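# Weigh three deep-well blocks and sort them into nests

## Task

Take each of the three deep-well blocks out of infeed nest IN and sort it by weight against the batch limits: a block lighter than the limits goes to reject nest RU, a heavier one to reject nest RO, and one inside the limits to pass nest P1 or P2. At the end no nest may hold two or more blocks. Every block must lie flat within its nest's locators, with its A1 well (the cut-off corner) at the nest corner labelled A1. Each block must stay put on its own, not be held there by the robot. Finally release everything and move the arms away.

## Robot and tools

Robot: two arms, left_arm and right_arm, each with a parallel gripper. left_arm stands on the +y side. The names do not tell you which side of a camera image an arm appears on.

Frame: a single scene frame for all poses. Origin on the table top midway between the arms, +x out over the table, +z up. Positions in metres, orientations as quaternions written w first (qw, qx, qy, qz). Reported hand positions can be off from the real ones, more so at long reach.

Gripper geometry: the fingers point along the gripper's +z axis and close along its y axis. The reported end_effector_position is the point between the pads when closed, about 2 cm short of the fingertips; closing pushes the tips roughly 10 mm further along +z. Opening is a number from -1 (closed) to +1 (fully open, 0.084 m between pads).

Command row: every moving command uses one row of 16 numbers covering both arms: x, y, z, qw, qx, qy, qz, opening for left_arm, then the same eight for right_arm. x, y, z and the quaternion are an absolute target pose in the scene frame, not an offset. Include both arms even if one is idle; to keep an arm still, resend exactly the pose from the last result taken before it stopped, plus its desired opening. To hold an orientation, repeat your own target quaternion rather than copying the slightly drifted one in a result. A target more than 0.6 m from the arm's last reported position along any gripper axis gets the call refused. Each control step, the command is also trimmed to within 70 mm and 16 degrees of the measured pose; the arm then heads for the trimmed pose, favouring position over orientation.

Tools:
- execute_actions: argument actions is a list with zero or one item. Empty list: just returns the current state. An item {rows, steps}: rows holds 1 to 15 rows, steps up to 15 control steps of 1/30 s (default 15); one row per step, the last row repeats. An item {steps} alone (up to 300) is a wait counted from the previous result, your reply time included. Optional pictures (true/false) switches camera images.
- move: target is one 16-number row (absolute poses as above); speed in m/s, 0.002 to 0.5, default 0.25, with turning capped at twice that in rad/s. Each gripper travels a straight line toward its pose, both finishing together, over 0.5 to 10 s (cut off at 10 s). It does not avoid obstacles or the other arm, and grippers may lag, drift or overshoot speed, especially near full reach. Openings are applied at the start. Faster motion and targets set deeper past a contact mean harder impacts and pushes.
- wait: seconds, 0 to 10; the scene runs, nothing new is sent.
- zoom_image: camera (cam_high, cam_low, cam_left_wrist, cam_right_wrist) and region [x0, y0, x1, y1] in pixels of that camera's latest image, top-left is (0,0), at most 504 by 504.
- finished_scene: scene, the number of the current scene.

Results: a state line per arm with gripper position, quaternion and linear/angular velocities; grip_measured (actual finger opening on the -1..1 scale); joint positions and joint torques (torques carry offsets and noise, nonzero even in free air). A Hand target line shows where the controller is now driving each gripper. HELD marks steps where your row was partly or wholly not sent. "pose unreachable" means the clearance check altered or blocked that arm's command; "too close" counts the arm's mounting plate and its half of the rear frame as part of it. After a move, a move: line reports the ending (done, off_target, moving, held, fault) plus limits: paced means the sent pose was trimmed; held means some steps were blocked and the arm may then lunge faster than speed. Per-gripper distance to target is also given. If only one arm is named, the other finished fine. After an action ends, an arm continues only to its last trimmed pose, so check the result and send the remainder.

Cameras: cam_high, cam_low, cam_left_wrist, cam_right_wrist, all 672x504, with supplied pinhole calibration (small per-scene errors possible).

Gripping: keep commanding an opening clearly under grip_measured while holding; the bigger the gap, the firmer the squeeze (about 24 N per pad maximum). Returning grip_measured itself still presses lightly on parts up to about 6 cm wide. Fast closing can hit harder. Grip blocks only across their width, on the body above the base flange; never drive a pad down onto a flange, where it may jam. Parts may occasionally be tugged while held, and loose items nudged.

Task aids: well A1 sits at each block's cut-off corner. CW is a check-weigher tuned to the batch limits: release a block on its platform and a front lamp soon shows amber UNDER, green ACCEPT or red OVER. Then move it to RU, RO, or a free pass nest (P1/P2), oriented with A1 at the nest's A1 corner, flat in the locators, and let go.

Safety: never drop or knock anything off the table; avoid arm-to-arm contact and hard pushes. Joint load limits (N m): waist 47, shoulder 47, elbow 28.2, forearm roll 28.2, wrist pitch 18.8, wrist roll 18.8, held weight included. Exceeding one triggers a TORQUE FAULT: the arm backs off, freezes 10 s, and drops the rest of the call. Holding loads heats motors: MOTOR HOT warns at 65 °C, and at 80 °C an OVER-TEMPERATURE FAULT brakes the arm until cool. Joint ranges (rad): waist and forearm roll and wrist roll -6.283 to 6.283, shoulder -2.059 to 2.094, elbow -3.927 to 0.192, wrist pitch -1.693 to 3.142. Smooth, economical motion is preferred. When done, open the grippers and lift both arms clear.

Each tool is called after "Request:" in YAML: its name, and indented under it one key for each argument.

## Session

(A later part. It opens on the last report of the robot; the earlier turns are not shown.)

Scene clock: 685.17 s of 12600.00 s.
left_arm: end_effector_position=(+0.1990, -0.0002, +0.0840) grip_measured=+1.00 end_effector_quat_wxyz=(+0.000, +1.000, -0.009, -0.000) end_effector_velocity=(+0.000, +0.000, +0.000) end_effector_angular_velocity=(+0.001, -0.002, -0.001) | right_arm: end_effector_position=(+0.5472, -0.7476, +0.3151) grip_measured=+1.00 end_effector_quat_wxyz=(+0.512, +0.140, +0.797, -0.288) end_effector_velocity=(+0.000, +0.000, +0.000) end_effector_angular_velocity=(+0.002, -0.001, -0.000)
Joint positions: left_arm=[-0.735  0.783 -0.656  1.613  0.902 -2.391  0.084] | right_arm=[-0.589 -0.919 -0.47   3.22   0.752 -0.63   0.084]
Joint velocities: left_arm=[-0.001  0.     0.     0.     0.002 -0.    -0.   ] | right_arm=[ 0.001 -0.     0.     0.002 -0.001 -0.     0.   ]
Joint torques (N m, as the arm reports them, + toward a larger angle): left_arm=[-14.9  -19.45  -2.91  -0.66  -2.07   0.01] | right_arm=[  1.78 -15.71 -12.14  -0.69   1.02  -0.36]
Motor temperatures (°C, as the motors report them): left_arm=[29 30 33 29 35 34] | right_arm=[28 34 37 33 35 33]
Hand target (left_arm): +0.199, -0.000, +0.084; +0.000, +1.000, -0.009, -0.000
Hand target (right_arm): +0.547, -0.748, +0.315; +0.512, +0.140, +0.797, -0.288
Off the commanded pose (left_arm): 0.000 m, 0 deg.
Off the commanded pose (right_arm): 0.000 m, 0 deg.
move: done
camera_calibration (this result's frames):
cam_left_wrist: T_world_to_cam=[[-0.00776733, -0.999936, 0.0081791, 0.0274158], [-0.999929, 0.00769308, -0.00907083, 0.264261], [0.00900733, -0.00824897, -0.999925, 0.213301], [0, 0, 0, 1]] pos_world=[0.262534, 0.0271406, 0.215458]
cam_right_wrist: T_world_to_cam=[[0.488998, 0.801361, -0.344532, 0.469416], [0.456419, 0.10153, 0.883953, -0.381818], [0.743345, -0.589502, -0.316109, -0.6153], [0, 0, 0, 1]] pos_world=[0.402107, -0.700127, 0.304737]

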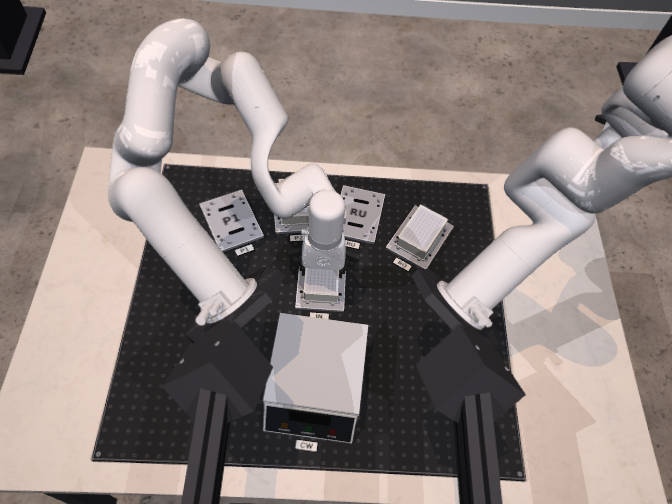

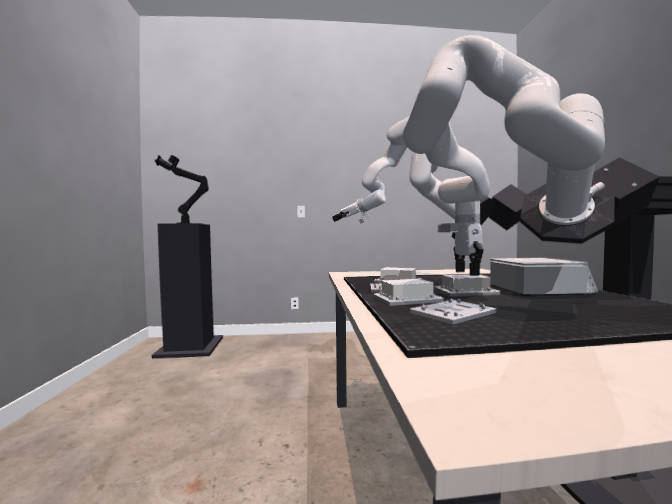

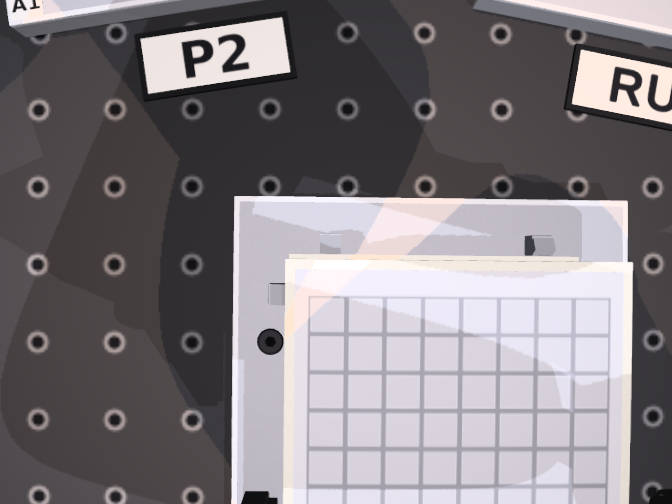

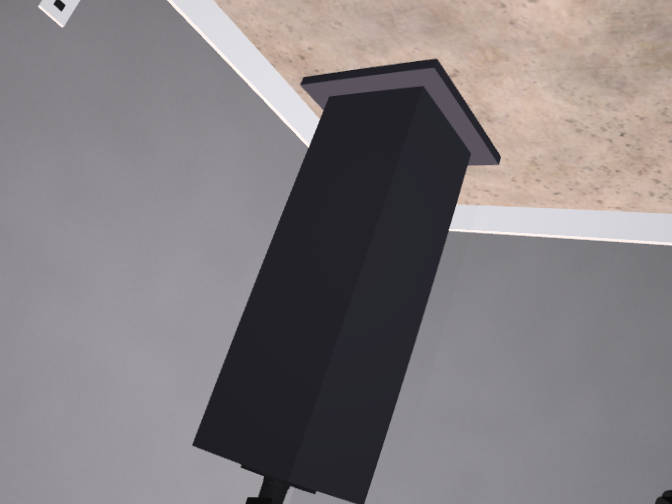

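Request:
move:
  target: [0.199,-0.0002,0.050,0,1,-0.0087,0,1,0.5472,-0.7476,0.3151,0.512,0.140,0.797,-0.288,1]
  speed: 0.015

Request:
move:
  target: [0.199,-0.0002,0.050,0,1,-0.0087,0,0,0.5472,-0.7476,0.3151,0.512,0.140,0.797,-0.288,1]

Request:
move:
  target: [0.199,-0.0002,0.168,0,1,-0.0087,0,0,0.5472,-0.7476,0.3151,0.512,0.140,0.797,-0.288,1]
  speed: 0.05

Request:
move:
  target: [-0.035,0.0005,0.168,0,1,-0.0087,0,0,0.5472,-0.7476,0.3151,0.512,0.140,0.797,-0.288,1]
  speed: 0.1

Request:
move:
  target: [-0.035,0.0005,0.1395,0,1,-0.0087,0,0,0.5472,-0.7476,0.3151,0.512,0.140,0.797,-0.288,1]
  speed: 0.015

Request:
move:
  target: [-0.035,0.0005,0.1395,0,1,-0.0087,0,1,0.5472,-0.7476,0.3151,0.512,0.140,0.797,-0.288,1]

Request:
wait:
  seconds: 2

Request:
move:
  target: [-0.035,0.0005,0.1395,0,1,-0.0087,0,0,0.5472,-0.7476,0.3151,0.512,0.140,0.797,-0.288,1]

Scene clock: 708.13 s of 12600.00 s.
left_arm: end_effector_position=(+0.1990, -0.0003, +0.0503) grip_measured=+1.00 end_effector_quat_wxyz=(+0.000, +1.000, -0.009, -0.000) end_effector_velocity=(-0.000, -0.000, -0.002) end_effector_angular_velocity=(-0.001, +0.001, +0.000) | right_arm: end_effector_position=(+0.5472, -0.7476, +0.3151) grip_measured=+1.00 end_effector_quat_wxyz=(+0.512, +0.140, +0.797, -0.288) end_effector_velocity=(-0.000, -0.000, +0.000) end_effector_angular_velocity=(+0.000, -0.000, -0.001)
Joint positions: left_arm=[-0.639  0.867 -0.709  1.73   0.919 -2.427  0.084] | right_arm=[-0.589 -0.919 -0.47   3.22   0.752 -0.63   0.084]
Joint velocities: left_arm=[ 0.006  0.006 -0.004  0.008 -0.    -0.002 -0.   ] | right_arm=[ 0.    -0.     0.     0.001  0.    -0.     0.   ]
Joint torques (N m, as the arm reports them, + toward a larger angle): left_arm=[-15.37 -19.01  -1.07  -0.55  -2.02   0.03] | right_arm=[  1.7  -15.18 -12.29  -0.66   1.08  -0.43]
Motor temperatures (°C, as the motors report them): left_arm=[29 30 33 29 35 34] | right_arm=[28 34 37 33 35 33]
Hand target (left_arm): +0.199, -0.000, +0.050; +0.000, +1.000, -0.009, -0.000
Hand target (right_arm): +0.547, -0.748, +0.315; +0.512, +0.140, +0.797, -0.288
Off the commanded pose (left_arm): 0.000 m, 0 deg.
Off the commanded pose (right_arm): 0.000 m, 0 deg.
After step 90, 17.40 s passed at rest.
move: done
camera_calibration (this result's frames):
cam_left_wrist: T_world_to_cam=[[-0.00774133, -0.999935, 0.00836939, 0.0275841], [-0.999931, 0.00766678, -0.00890332, 0.263931], [0.00883858, -0.00843773, -0.999925, 0.17962], [0, 0, 0, 1]] pos_world=[0.262538, 0.0270744, 0.181725]
cam_right_wrist: T_world_to_cam=[[0.488998, 0.801361, -0.344532, 0.469416], [0.456419, 0.10153, 0.883953, -0.381819], [0.743345, -0.589502, -0.316109, -0.6153], [0, 0, 0, 1]] pos_world=[0.402107, -0.700127, 0.304737]

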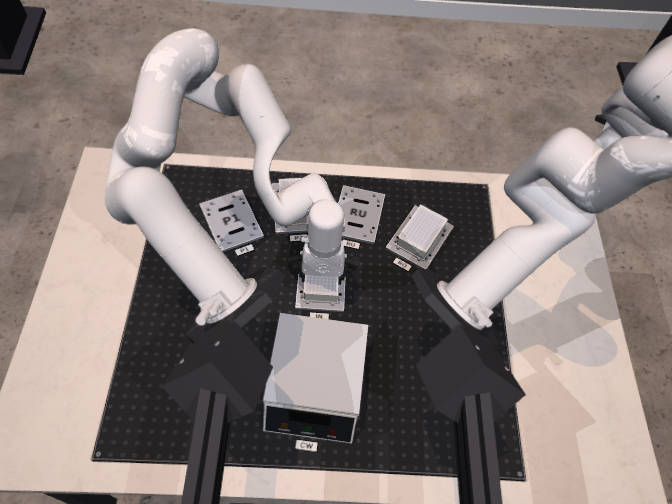

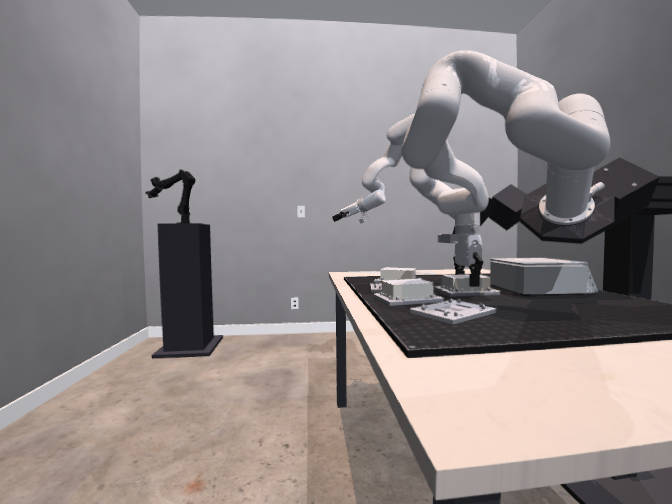

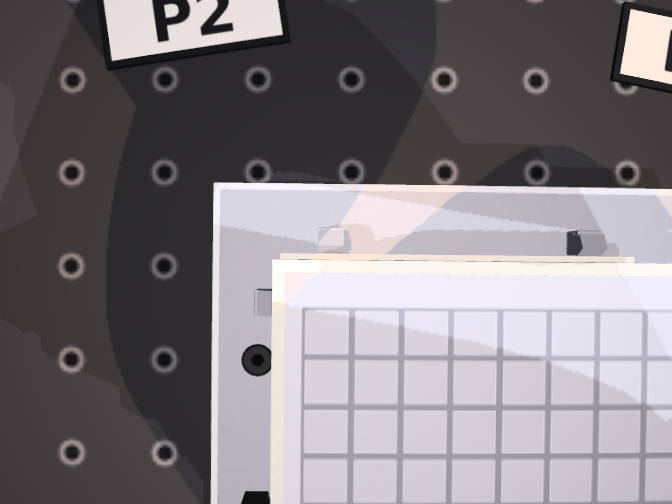

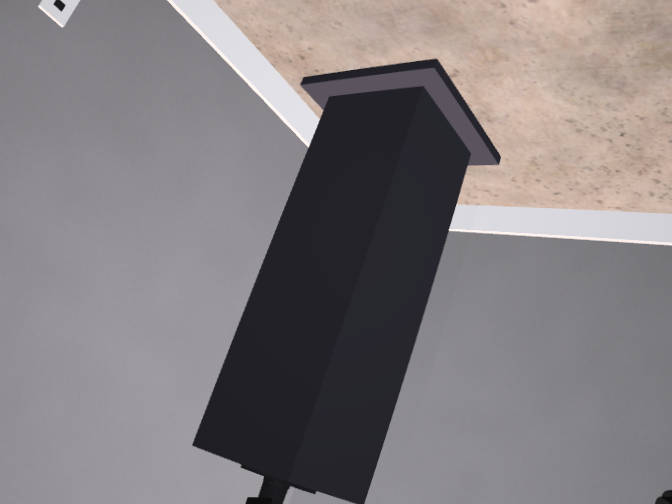

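Scene clock: 708.83 s of 12600.00 s.
left_arm: end_effector_position=(+0.1990, -0.0003, +0.0502) grip_measured=+0.96 end_effector_quat_wxyz=(+0.000, +1.000, -0.009, +0.000) end_effector_velocity=(+0.000, +0.001, -0.000) end_effector_angular_velocity=(+0.002, -0.002, +0.000) | right_arm: end_effector_position=(+0.5472, -0.7476, +0.3151) grip_measured=+1.00 end_effector_quat_wxyz=(+0.512, +0.140, +0.797, -0.288) end_effector_velocity=(-0.001, -0.000, -0.001) end_effector_angular_velocity=(+0.002, +0.001, -0.002)
Joint positions: left_arm=[-0.639  0.867 -0.709  1.73   0.919 -2.427  0.083] | right_arm=[-0.589 -0.919 -0.47   3.22   0.752 -0.63   0.084]
Joint velocities: left_arm=[ 0.     0.001 -0.     0.     0.003 -0.     0.   ] | right_arm=[-0.001  0.     0.     0.002 -0.001  0.001  0.   ]
Joint torques (N m, as the arm reports them, + toward a larger angle): left_arm=[-12.98 -16.45  -1.6   -0.33  -1.41   0.09] | right_arm=[  1.64 -15.32 -12.52  -0.54   0.84  -0.57]
Motor temperatures (°C, as the motors report them): left_arm=[29 30 33 29 35 34] | right_arm=[28 34 37 33 35 33]
Hand target (left_arm): +0.199, -0.000, +0.050; +0.000, +1.000, -0.009, -0.000
Hand target (right_arm): +0.547, -0.748, +0.315; +0.512, +0.140, +0.797, -0.288
Off the commanded pose (left_arm): 0.000 m, 0 deg.
Off the commanded pose (right_arm): 0.000 m, 0 deg.
move: done
camera_calibration (this result's frames):
cam_left_wrist: T_world_to_cam=[[-0.00785045, -0.999932, 0.00865942, 0.027556], [-0.999928, 0.00777133, -0.00913306, 0.263974], [0.00906514, -0.0087305, -0.999921, 0.179477], [0, 0, 0, 1]] pos_world=[0.262545, 0.0270696, 0.181635]
cam_right_wrist: T_world_to_cam=[[0.488998, 0.801361, -0.344532, 0.469416], [0.456419, 0.10153, 0.883953, -0.381818], [0.743345, -0.589502, -0.316109, -0.6153], [0, 0, 0, 1]] pos_world=[0.402107, -0.700127, 0.304737]

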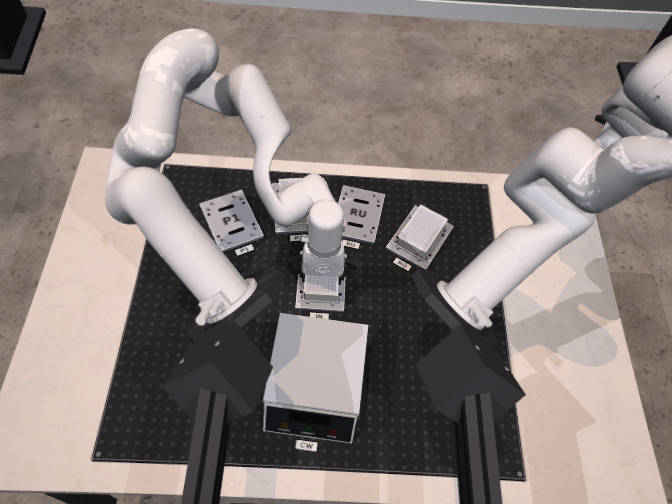

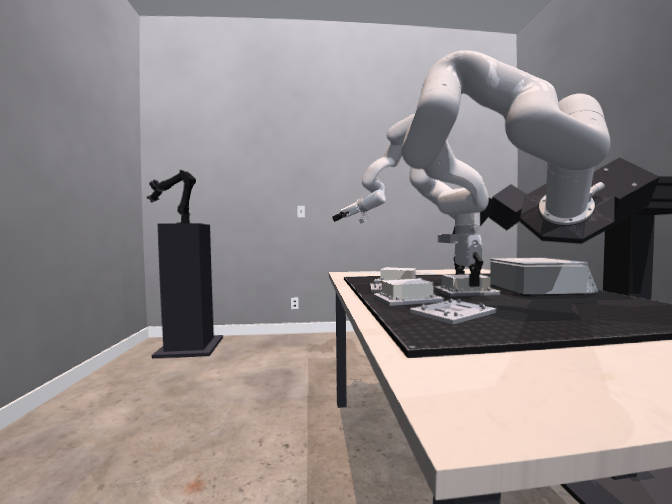

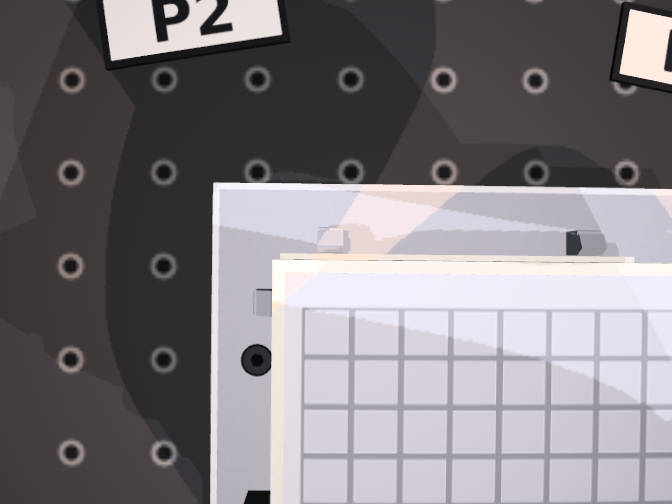

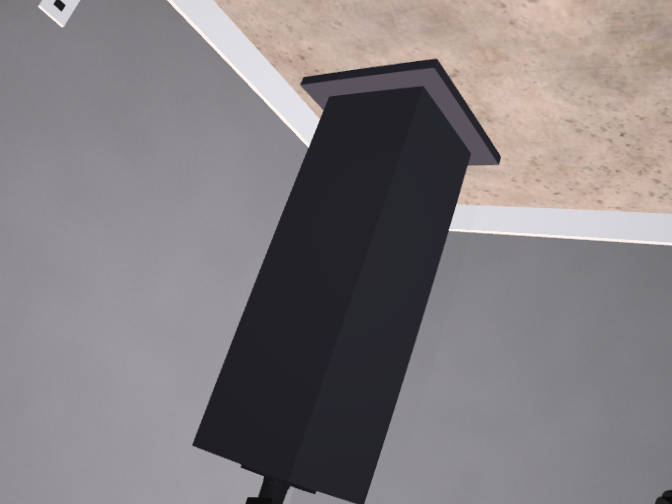

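Scene clock: 711.63 s of 12600.00 s.
left_arm: end_effector_position=(+0.1990, +0.0002, +0.1675) grip_measured=+0.96 end_effector_quat_wxyz=(-0.000, +1.000, -0.009, +0.000) end_effector_velocity=(+0.000, +0.001, +0.002) end_effector_angular_velocity=(+0.003, +0.000, +0.001) | right_arm: end_effector_position=(+0.5472, -0.7476, +0.3151) grip_measured=+1.00 end_effector_quat_wxyz=(+0.512, +0.140, +0.797, -0.288) end_effector_velocity=(+0.000, +0.000, +0.000) end_effector_angular_velocity=(+0.001, -0.002, +0.001)
Joint positions: left_arm=[-0.978  0.572 -0.56   1.278  0.901 -2.243  0.083] | right_arm=[-0.589 -0.919 -0.47   3.22   0.752 -0.63   0.084]
Joint velocities: left_arm=[-0.005 -0.006  0.001 -0.012  0.004  0.006 -0.   ] | right_arm=[ 0.001  0.     0.    -0.001  0.001  0.001 -0.   ]
Joint torques (N m, as the arm reports them, + toward a larger angle): left_arm=[-13.99 -18.76  -8.35  -0.54  -2.2    0.08] | right_arm=[  1.46 -15.48 -12.23  -0.88   0.9   -0.22]
Motor temperatures (°C, as the motors report them): left_arm=[29 30 33 29 35 34] | right_arm=[28 34 37 33 35 33]
Hand target (left_arm): +0.199, +0.000, +0.168; -0.000, +1.000, -0.009, +0.000
Hand target (right_arm): +0.547, -0.748, +0.315; +0.512, +0.140, +0.797, -0.288
Off the commanded pose (left_arm): 0.001 m, 0 deg.
Off the commanded pose (right_arm): 0.000 m, 0 deg.
move: done
camera_calibration (this result's frames):
cam_left_wrist: T_world_to_cam=[[-0.00777368, -0.999943, 0.00729582, 0.027244], [-0.999924, 0.00770338, -0.00961412, 0.265097], [0.00955738, -0.00737, -0.999927, 0.29666], [0, 0, 0, 1]] pos_world=[0.262453, 0.0273867, 0.298988]
cam_right_wrist: T_world_to_cam=[[0.488998, 0.801361, -0.344532, 0.469416], [0.456419, 0.10153, 0.883953, -0.381818], [0.743345, -0.589502, -0.316109, -0.615301], [0, 0, 0, 1]] pos_world=[0.402107, -0.700127, 0.304737]

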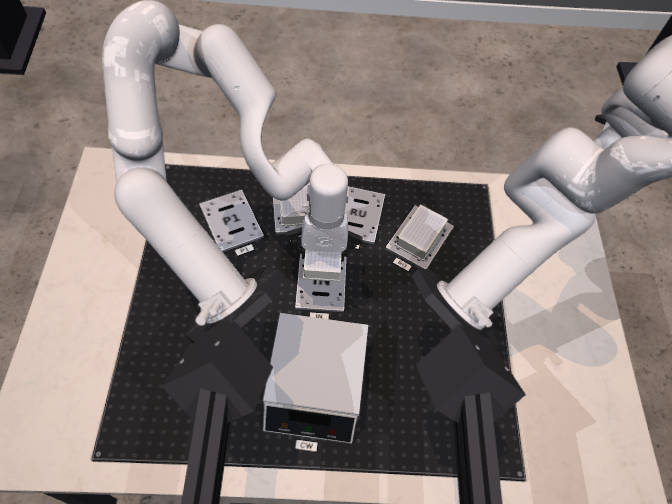

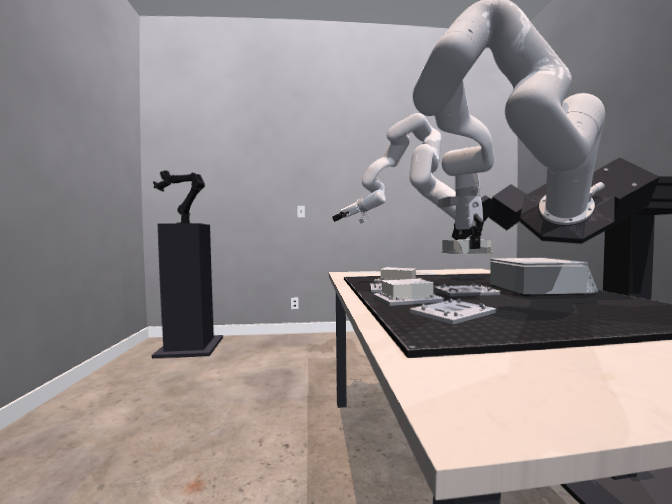

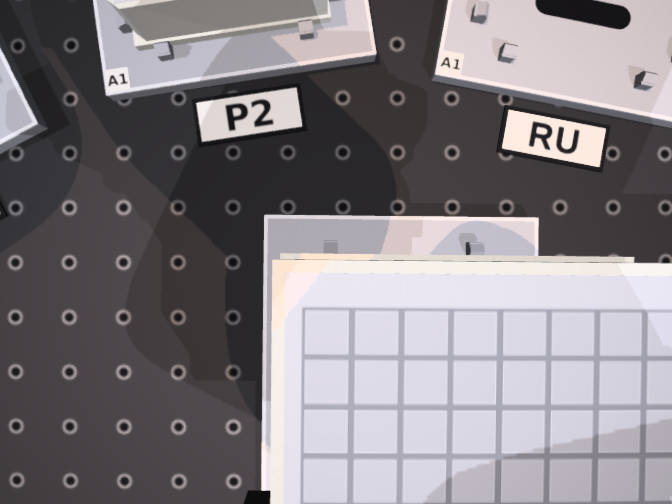

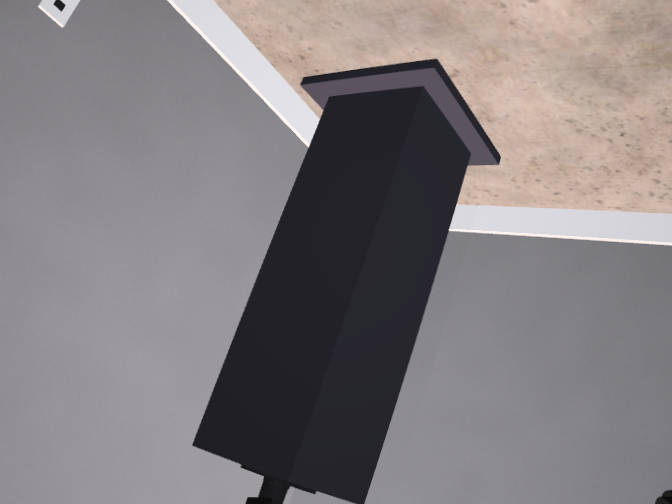

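Scene clock: 714.53 s of 12600.00 s.
left_arm: end_effector_position=(-0.0342, +0.0013, +0.1673) grip_measured=+0.96 end_effector_quat_wxyz=(+0.000, +1.000, -0.008, +0.000) end_effector_velocity=(-0.002, +0.000, +0.000) end_effector_angular_velocity=(+0.004, -0.002, -0.002) | right_arm: end_effector_position=(+0.5472, -0.7476, +0.3151) grip_measured=+1.00 end_effector_quat_wxyz=(+0.512, +0.140, +0.797, -0.288) end_effector_velocity=(-0.000, +0.000, -0.000) end_effector_angular_velocity=(+0.001, +0.000, -0.000)
Joint positions: left_arm=[-1.699  1.061 -0.637  0.854  0.573 -2.636  0.083] | right_arm=[-0.589 -0.919 -0.47   3.22   0.752 -0.63   0.084]
Joint velocities: left_arm=[-0.015  0.004 -0.004 -0.025 -0.001  0.014  0.   ] | right_arm=[ 0.    -0.    -0.     0.001 -0.001  0.     0.   ]
Joint torques (N m, as the arm reports them, + toward a larger angle): left_arm=[ -7.15 -27.15 -12.91  -0.51  -2.18  -0.03] | right_arm=[  1.55 -15.61 -11.96  -0.55   0.95  -0.37]
Motor temperatures (°C, as the motors report them): left_arm=[29 30 33 29 35 34] | right_arm=[28 34 37 33 35 33]
Hand target (left_arm): -0.034, +0.001, +0.167; -0.000, +1.000, -0.009, +0.000
Hand target (right_arm): +0.547, -0.748, +0.315; +0.512, +0.140, +0.797, -0.288
Off the commanded pose (left_arm): 0.001 m, 0 deg.
Off the commanded pose (right_arm): 0.000 m, 0 deg.
move: done
camera_calibration (this result's frames):
cam_left_wrist: T_world_to_cam=[[-0.00729091, -0.999939, 0.00834021, 0.0263675], [-0.999932, 0.00721423, -0.0091883, 0.0318329], [0.00912757, -0.00840663, -0.999923, 0.298709], [0, 0, 0, 1]] pos_world=[0.0292965, 0.0286474, 0.298758]
cam_right_wrist: T_world_to_cam=[[0.488998, 0.801361, -0.344532, 0.469416], [0.456419, 0.10153, 0.883953, -0.381818], [0.743345, -0.589502, -0.316109, -0.6153], [0, 0, 0, 1]] pos_world=[0.402107, -0.700127, 0.304737]

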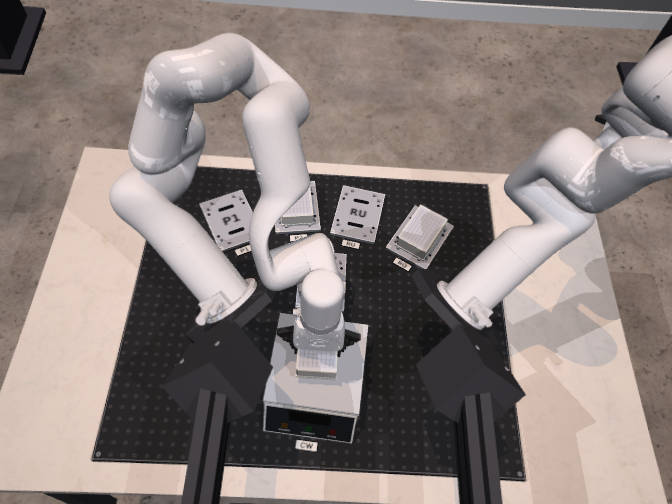

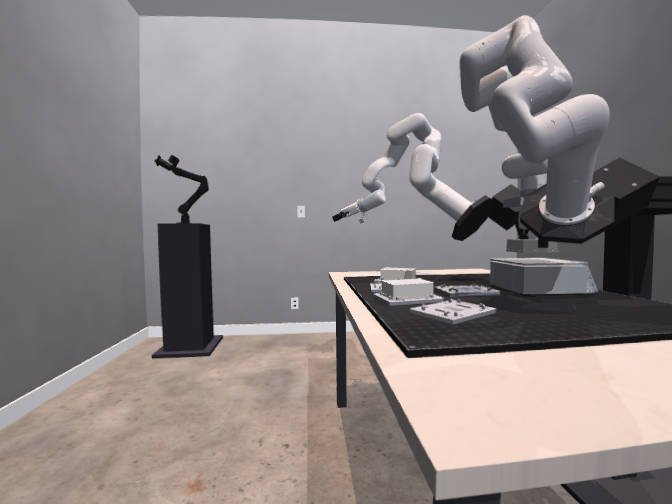

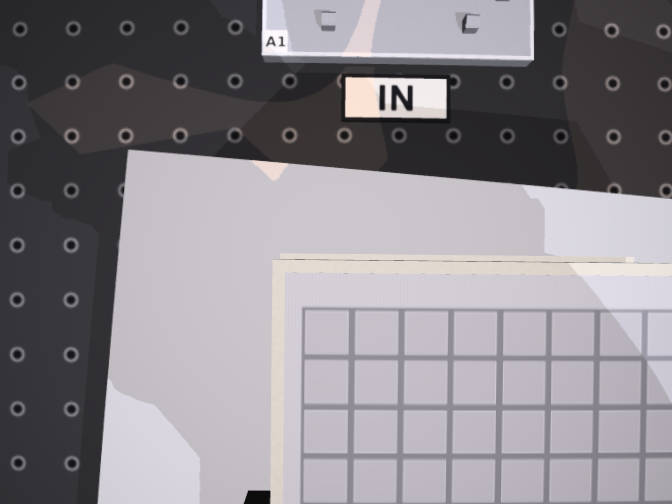

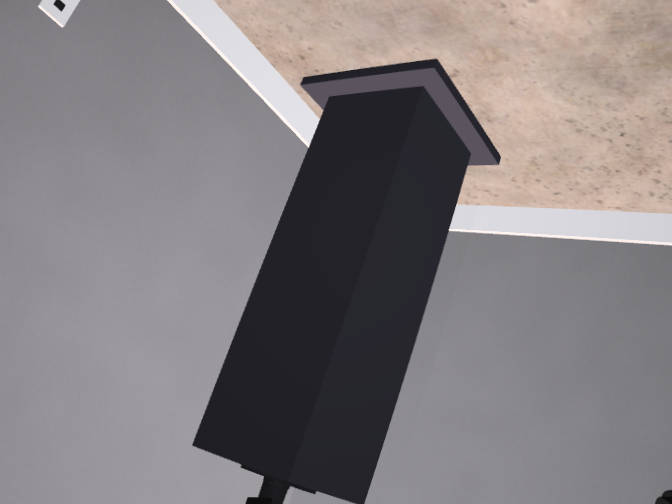

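Scene clock: 716.67 s of 12600.00 s.
left_arm: end_effector_position=(-0.0350, +0.0005, +0.1398) grip_measured=+0.96 end_effector_quat_wxyz=(+0.000, +1.000, -0.009, -0.000) end_effector_velocity=(+0.000, -0.001, -0.002) end_effector_angular_velocity=(-0.002, -0.000, +0.001) | right_arm: end_effector_position=(+0.5472, -0.7476, +0.3151) grip_measured=+1.00 end_effector_quat_wxyz=(+0.512, +0.140, +0.797, -0.288) end_effector_velocity=(+0.001, +0.001, +0.000) end_effector_angular_velocity=(+0.000, -0.002, +0.002)
Joint positions: left_arm=[-1.614  1.152 -0.674  1.031  0.572 -2.754  0.083] | right_arm=[-0.589 -0.919 -0.47   3.22   0.752 -0.63   0.084]
Joint velocities: left_arm=[ 0.009  0.007 -0.004  0.018  0.002 -0.012 -0.   ] | right_arm=[ 0.002  0.     0.    -0.001  0.001  0.    -0.   ]
Joint torques (N m, as the arm reports them, + toward a larger angle): left_arm=[ -8.43 -27.96 -10.98  -0.7   -2.33   0.13] | right_arm=[  1.89 -15.67 -11.98  -0.74   0.84  -0.06]
Motor temperatures (°C, as the motors report them): left_arm=[29 30 33 29 35 34] | right_arm=[28 34 37 33 35 33]
Hand target (left_arm): -0.035, +0.000, +0.140; +0.000, +1.000, -0.009, -0.000
Hand target (right_arm): +0.547, -0.748, +0.315; +0.512, +0.140, +0.797, -0.288
Off the commanded pose (left_arm): 0.000 m, 0 deg.
Off the commanded pose (right_arm): 0.000 m, 0 deg.
move: done
camera_calibration (this result's frames):
cam_left_wrist: T_world_to_cam=[[-0.00790884, -0.999935, 0.00817746, 0.0258543], [-0.99993, 0.00783625, -0.00887096, 0.0307155], [0.00880631, -0.00824704, -0.999927, 0.271187], [0, 0, 0, 1]] pos_world=[0.0285297, 0.0278484, 0.271229]
cam_right_wrist: T_world_to_cam=[[0.488998, 0.801361, -0.344532, 0.469416], [0.456419, 0.101529, 0.883953, -0.381819], [0.743345, -0.589502, -0.316109, -0.6153], [0, 0, 0, 1]] pos_world=[0.402107, -0.700127, 0.304737]

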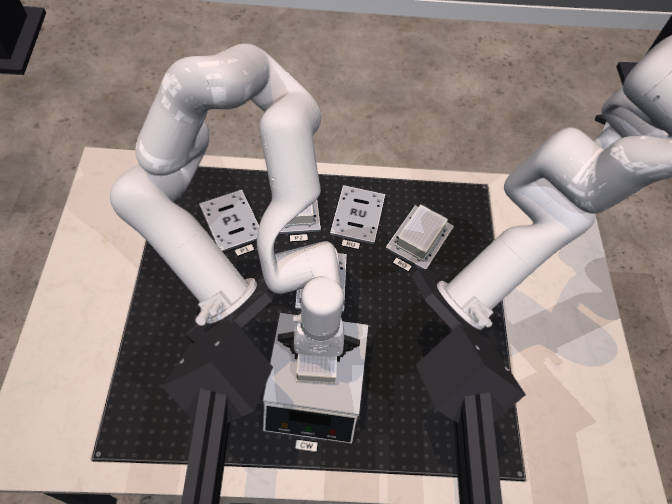

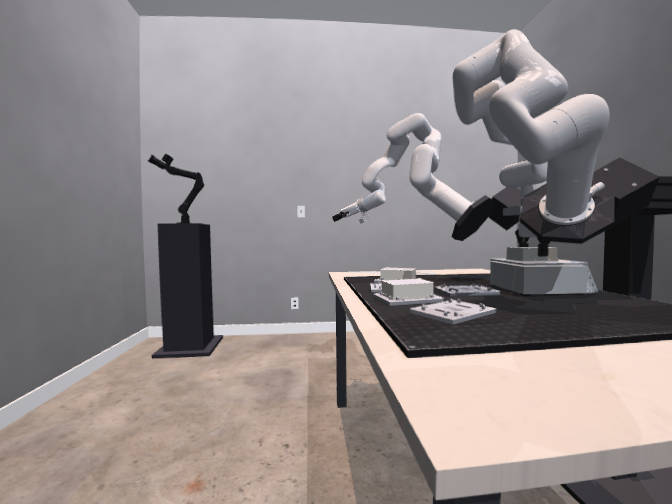

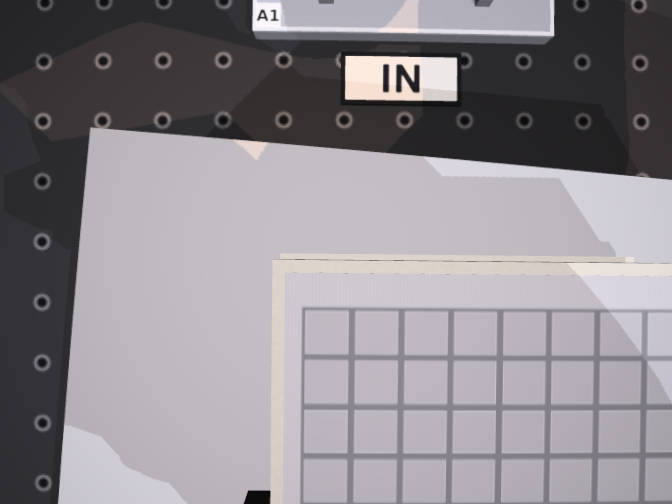

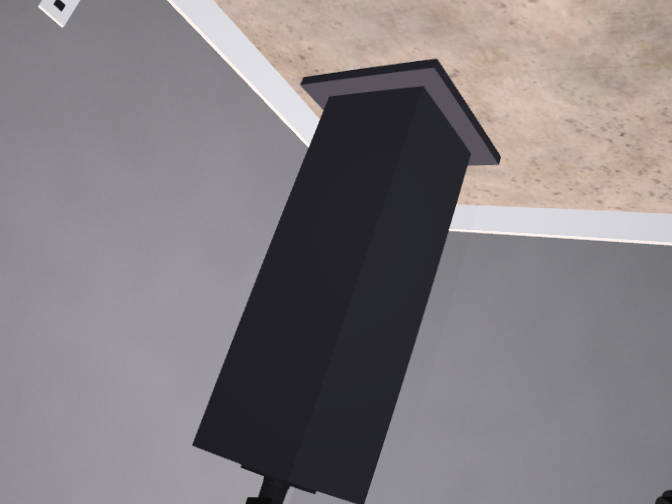

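Scene clock: 717.37 s of 12600.00 s.
left_arm: end_effector_position=(-0.0350, +0.0005, +0.1395) grip_measured=+1.00 end_effector_quat_wxyz=(+0.000, +1.000, -0.009, -0.000) end_effector_velocity=(-0.000, +0.000, -0.000) end_effector_angular_velocity=(+0.000, +0.000, -0.000) | right_arm: end_effector_position=(+0.5472, -0.7476, +0.3151) grip_measured=+1.00 end_effector_quat_wxyz=(+0.512, +0.140, +0.797, -0.288) end_effector_velocity=(+0.001, +0.001, +0.000) end_effector_angular_velocity=(+0.001, -0.001, +0.003)
Joint positions: left_arm=[-1.614  1.153 -0.675  1.033  0.572 -2.755  0.084] | right_arm=[-0.589 -0.919 -0.47   3.22   0.752 -0.63   0.084]
Joint velocities: left_arm=[ 0.     0.001 -0.     0.    -0.    -0.     0.   ] | right_arm=[ 0.002 -0.    -0.    -0.001 -0.001  0.     0.   ]
Joint torques (N m, as the arm reports them, + toward a larger angle): left_arm=[ -8.54 -27.48 -10.72  -0.59  -2.11   0.11] | right_arm=[  1.68 -14.97 -12.15  -0.31   0.99  -0.32]
Motor temperatures (°C, as the motors report them): left_arm=[29 30 33 29 35 34] | right_arm=[28 34 37 33 35 33]
Hand target (left_arm): -0.035, +0.000, +0.140; +0.000, +1.000, -0.009, -0.000
Hand target (right_arm): +0.547, -0.748, +0.315; +0.512, +0.140, +0.797, -0.288
Off the commanded pose (left_arm): 0.000 m, 0 deg.
Off the commanded pose (right_arm): 0.000 m, 0 deg.
move: done
camera_calibration (this result's frames):
cam_left_wrist: T_world_to_cam=[[-0.0077431, -0.999936, 0.00825772, 0.0257977], [-0.99993, 0.00766844, -0.00903475, 0.030766], [0.00897085, -0.00832709, -0.999925, 0.270935], [0, 0, 0, 1]] pos_world=[0.0285331, 0.0278162, 0.27098]
cam_right_wrist: T_world_to_cam=[[0.488998, 0.801361, -0.344532, 0.469416], [0.456419, 0.10153, 0.883953, -0.381819], [0.743345, -0.589502, -0.316109, -0.615301], [0, 0, 0, 1]] pos_world=[0.402107, -0.700127, 0.304737]

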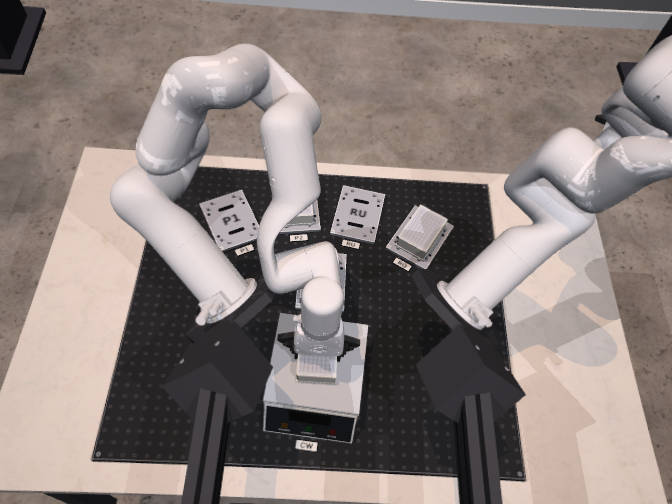

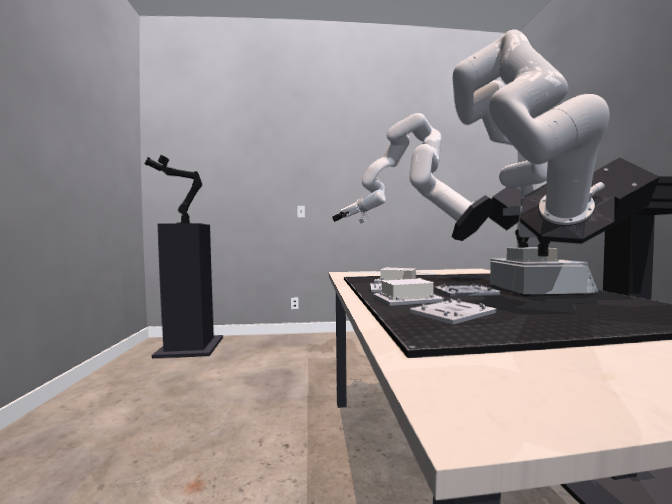

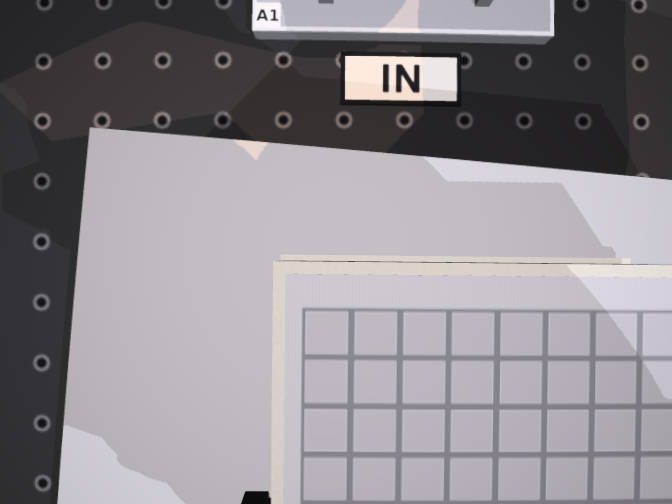

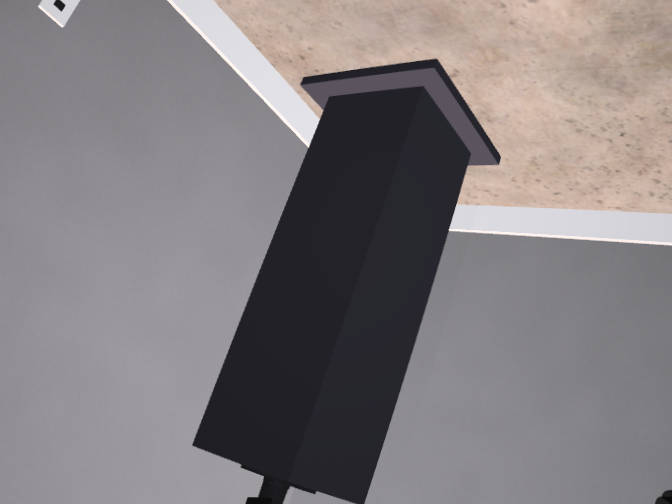

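Scene clock: 719.37 s of 12600.00 s.
left_arm: end_effector_position=(-0.0350, +0.0005, +0.1395) grip_measured=+1.00 end_effector_quat_wxyz=(+0.000, +1.000, -0.009, -0.000) end_effector_velocity=(+0.000, +0.000, -0.000) end_effector_angular_velocity=(+0.000, -0.000, +0.000) | right_arm: end_effector_position=(+0.5472, -0.7476, +0.3151) grip_measured=+1.00 end_effector_quat_wxyz=(+0.512, +0.140, +0.797, -0.288) end_effector_velocity=(-0.000, +0.000, -0.000) end_effector_angular_velocity=(+0.001, +0.002, +0.001)
Joint positions: left_arm=[-1.613  1.153 -0.675  1.033  0.572 -2.755  0.084] | right_arm=[-0.589 -0.919 -0.47   3.22   0.752 -0.63   0.084]
Joint velocities: left_arm=[ 0.     0.    -0.     0.     0.001 -0.     0.   ] | right_arm=[-0.     0.     0.    -0.001 -0.002 -0.001 -0.   ]
Joint torques (N m, as the arm reports them, + toward a larger angle): left_arm=[ -8.5  -27.6  -10.64  -0.37  -2.21   0.13] | right_arm=[  0.65 -16.13 -11.83  -0.33   0.99  -0.16]
Motor temperatures (°C, as the motors report them): left_arm=[29 30 33 29 35 34] | right_arm=[28 34 37 33 35 33]
Hand target (left_arm): -0.035, +0.000, +0.140; +0.000, +1.000, -0.009, -0.000
Hand target (right_arm): +0.547, -0.748, +0.315; +0.512, +0.140, +0.797, -0.288
Off the commanded pose (left_arm): 0.000 m, 0 deg.
Off the commanded pose (right_arm): 0.000 m, 0 deg.
Steps of this call (steps 1 to 60: nothing new was sent). Readings (end_effector_position):
1: left_arm (-0.0350, +0.0005, +0.1395) | right_arm (+0.5472, -0.7476, +0.3151)
2: left_arm (-0.0350, +0.0005, +0.1395) | right_arm (+0.5472, -0.7476, +0.3151)
4: left_arm (-0.0350, +0.0005, +0.1395) | right_arm (+0.5472, -0.7476, +0.3151)
8: left_arm (-0.0350, +0.0005, +0.1395) | right_arm (+0.5472, -0.7476, +0.3151)
60: the state above
camera_calibration (this result's frames):
cam_left_wrist: T_world_to_cam=[[-0.00776863, -0.999936, 0.00816985, 0.025849], [-0.999929, 0.00769442, -0.00907597, 0.0307753], [0.00901253, -0.00823978, -0.999925, 0.270898], [0, 0, 0, 1]] pos_world=[0.0285325, 0.0278427, 0.270946]
cam_right_wrist: T_world_to_cam=[[0.488998, 0.801361, -0.344532, 0.469416], [0.456419, 0.10153, 0.883953, -0.381818], [0.743346, -0.589502, -0.316109, -0.6153], [0, 0, 0, 1]] pos_world=[0.402107, -0.700127, 0.304737]

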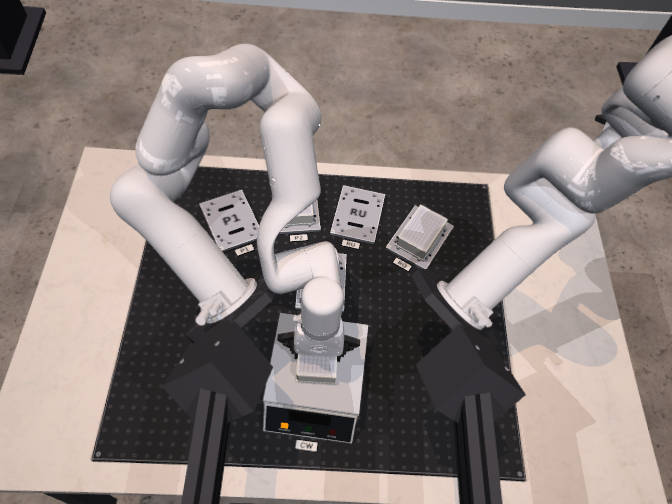

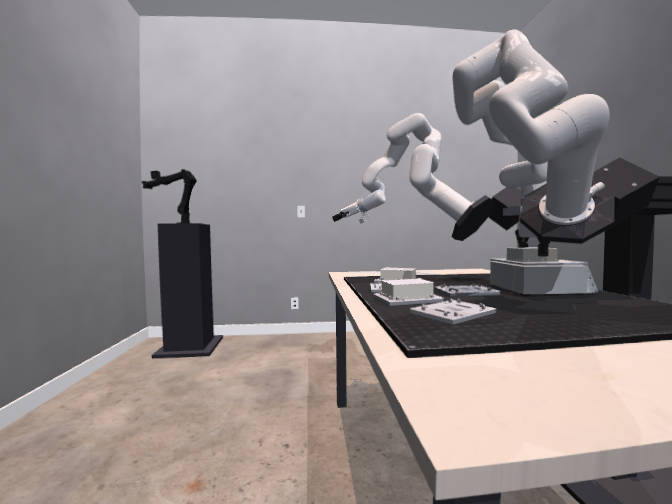

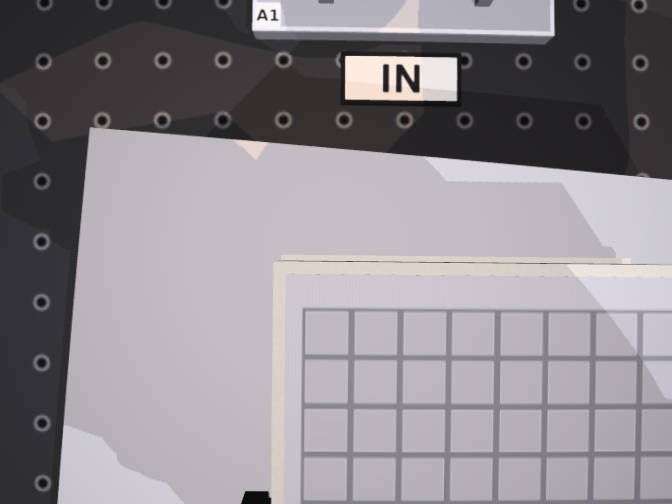

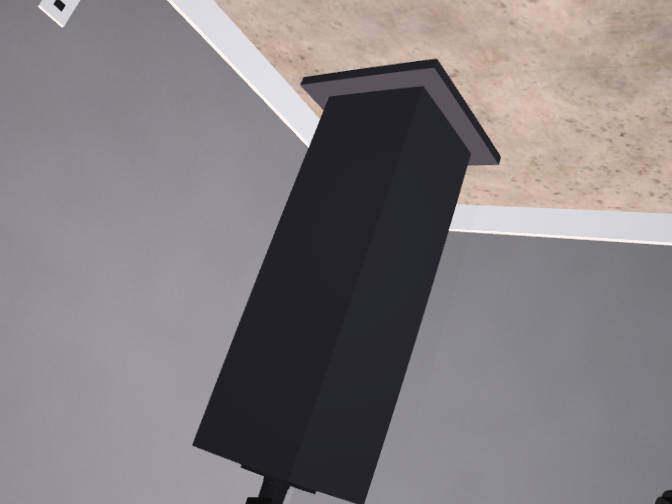

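Scene clock: 720.07 s of 12600.00 s.
left_arm: end_effector_position=(-0.0350, +0.0004, +0.1395) grip_measured=+0.96 end_effector_quat_wxyz=(+0.000, +1.000, -0.009, -0.000) end_effector_velocity=(-0.000, +0.000, +0.000) end_effector_angular_velocity=(+0.000, -0.000, +0.001) | right_arm: end_effector_position=(+0.5472, -0.7476, +0.3151) grip_measured=+1.00 end_effector_quat_wxyz=(+0.512, +0.140, +0.797, -0.288) end_effector_velocity=(+0.000, +0.000, -0.000) end_effector_angular_velocity=(-0.000, +0.002, +0.002)
Joint positions: left_arm=[-1.613  1.153 -0.675  1.033  0.572 -2.755  0.083] | right_arm=[-0.589 -0.919 -0.47   3.22   0.752 -0.63   0.084]
Joint velocities: left_arm=[-0.    -0.     0.    -0.001  0.    -0.     0.   ] | right_arm=[ 0.     0.    -0.    -0.002 -0.002 -0.001  0.   ]
Joint torques (N m, as the arm reports them, + toward a larger angle): left_arm=[ -8.31 -26.48 -10.23  -0.39  -1.9    0.  ] | right_arm=[  1.73 -15.87 -12.12  -1.06   1.1   -0.19]
Motor temperatures (°C, as the motors report them): left_arm=[29 30 33 29 35 34] | right_arm=[28 34 37 33 35 33]
Hand target (left_arm): -0.035, +0.000, +0.140; +0.000, +1.000, -0.009, -0.000
Hand target (right_arm): +0.547, -0.748, +0.315; +0.512, +0.140, +0.797, -0.288
Off the commanded pose (left_arm): 0.000 m, 0 deg.
Off the commanded pose (right_arm): 0.000 m, 0 deg.
move: done
camera_calibration (this result's frames):
cam_left_wrist: T_world_to_cam=[[-0.00769728, -0.999936, 0.00833825, 0.0257429], [-0.99993, 0.00762212, -0.00900939, 0.030759], [0.00894525, -0.00840702, -0.999925, 0.270939], [0, 0, 0, 1]] pos_world=[0.0285314, 0.0277846, 0.270981]
cam_right_wrist: T_world_to_cam=[[0.488998, 0.801361, -0.344532, 0.469416], [0.456419, 0.10153, 0.883953, -0.381818], [0.743345, -0.589502, -0.316109, -0.6153], [0, 0, 0, 1]] pos_world=[0.402107, -0.700127, 0.304737]

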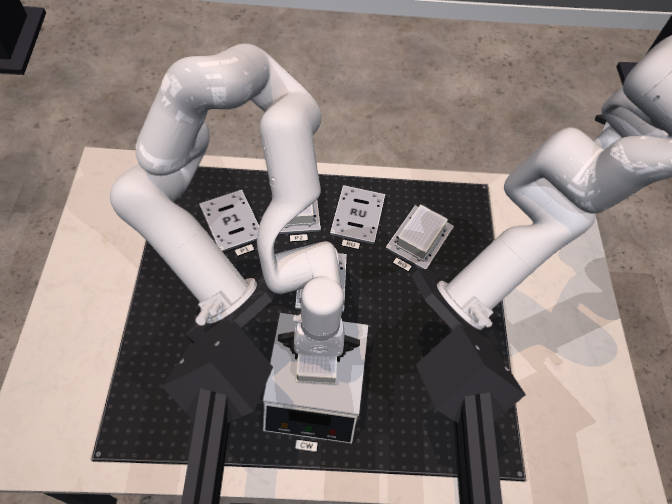

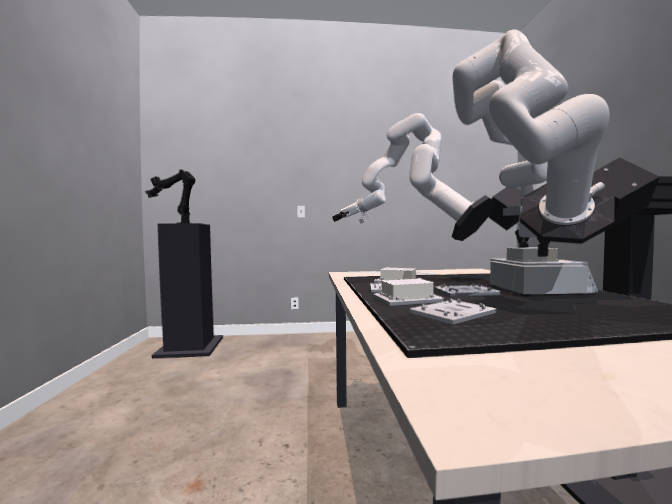

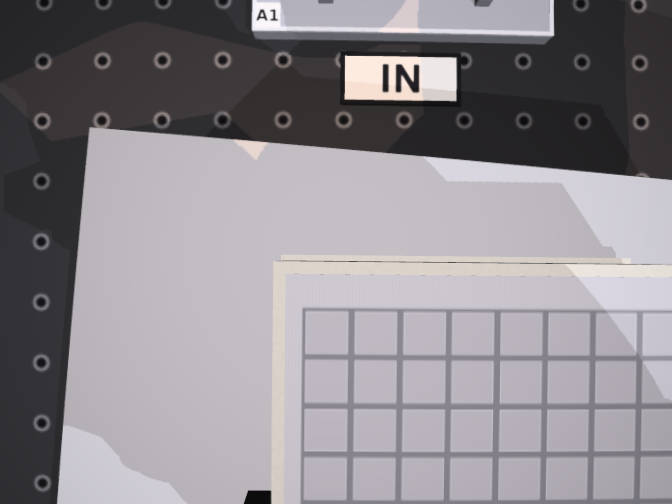

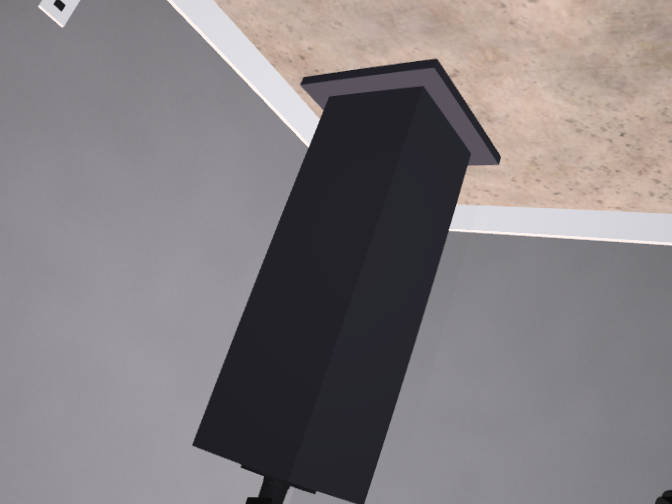

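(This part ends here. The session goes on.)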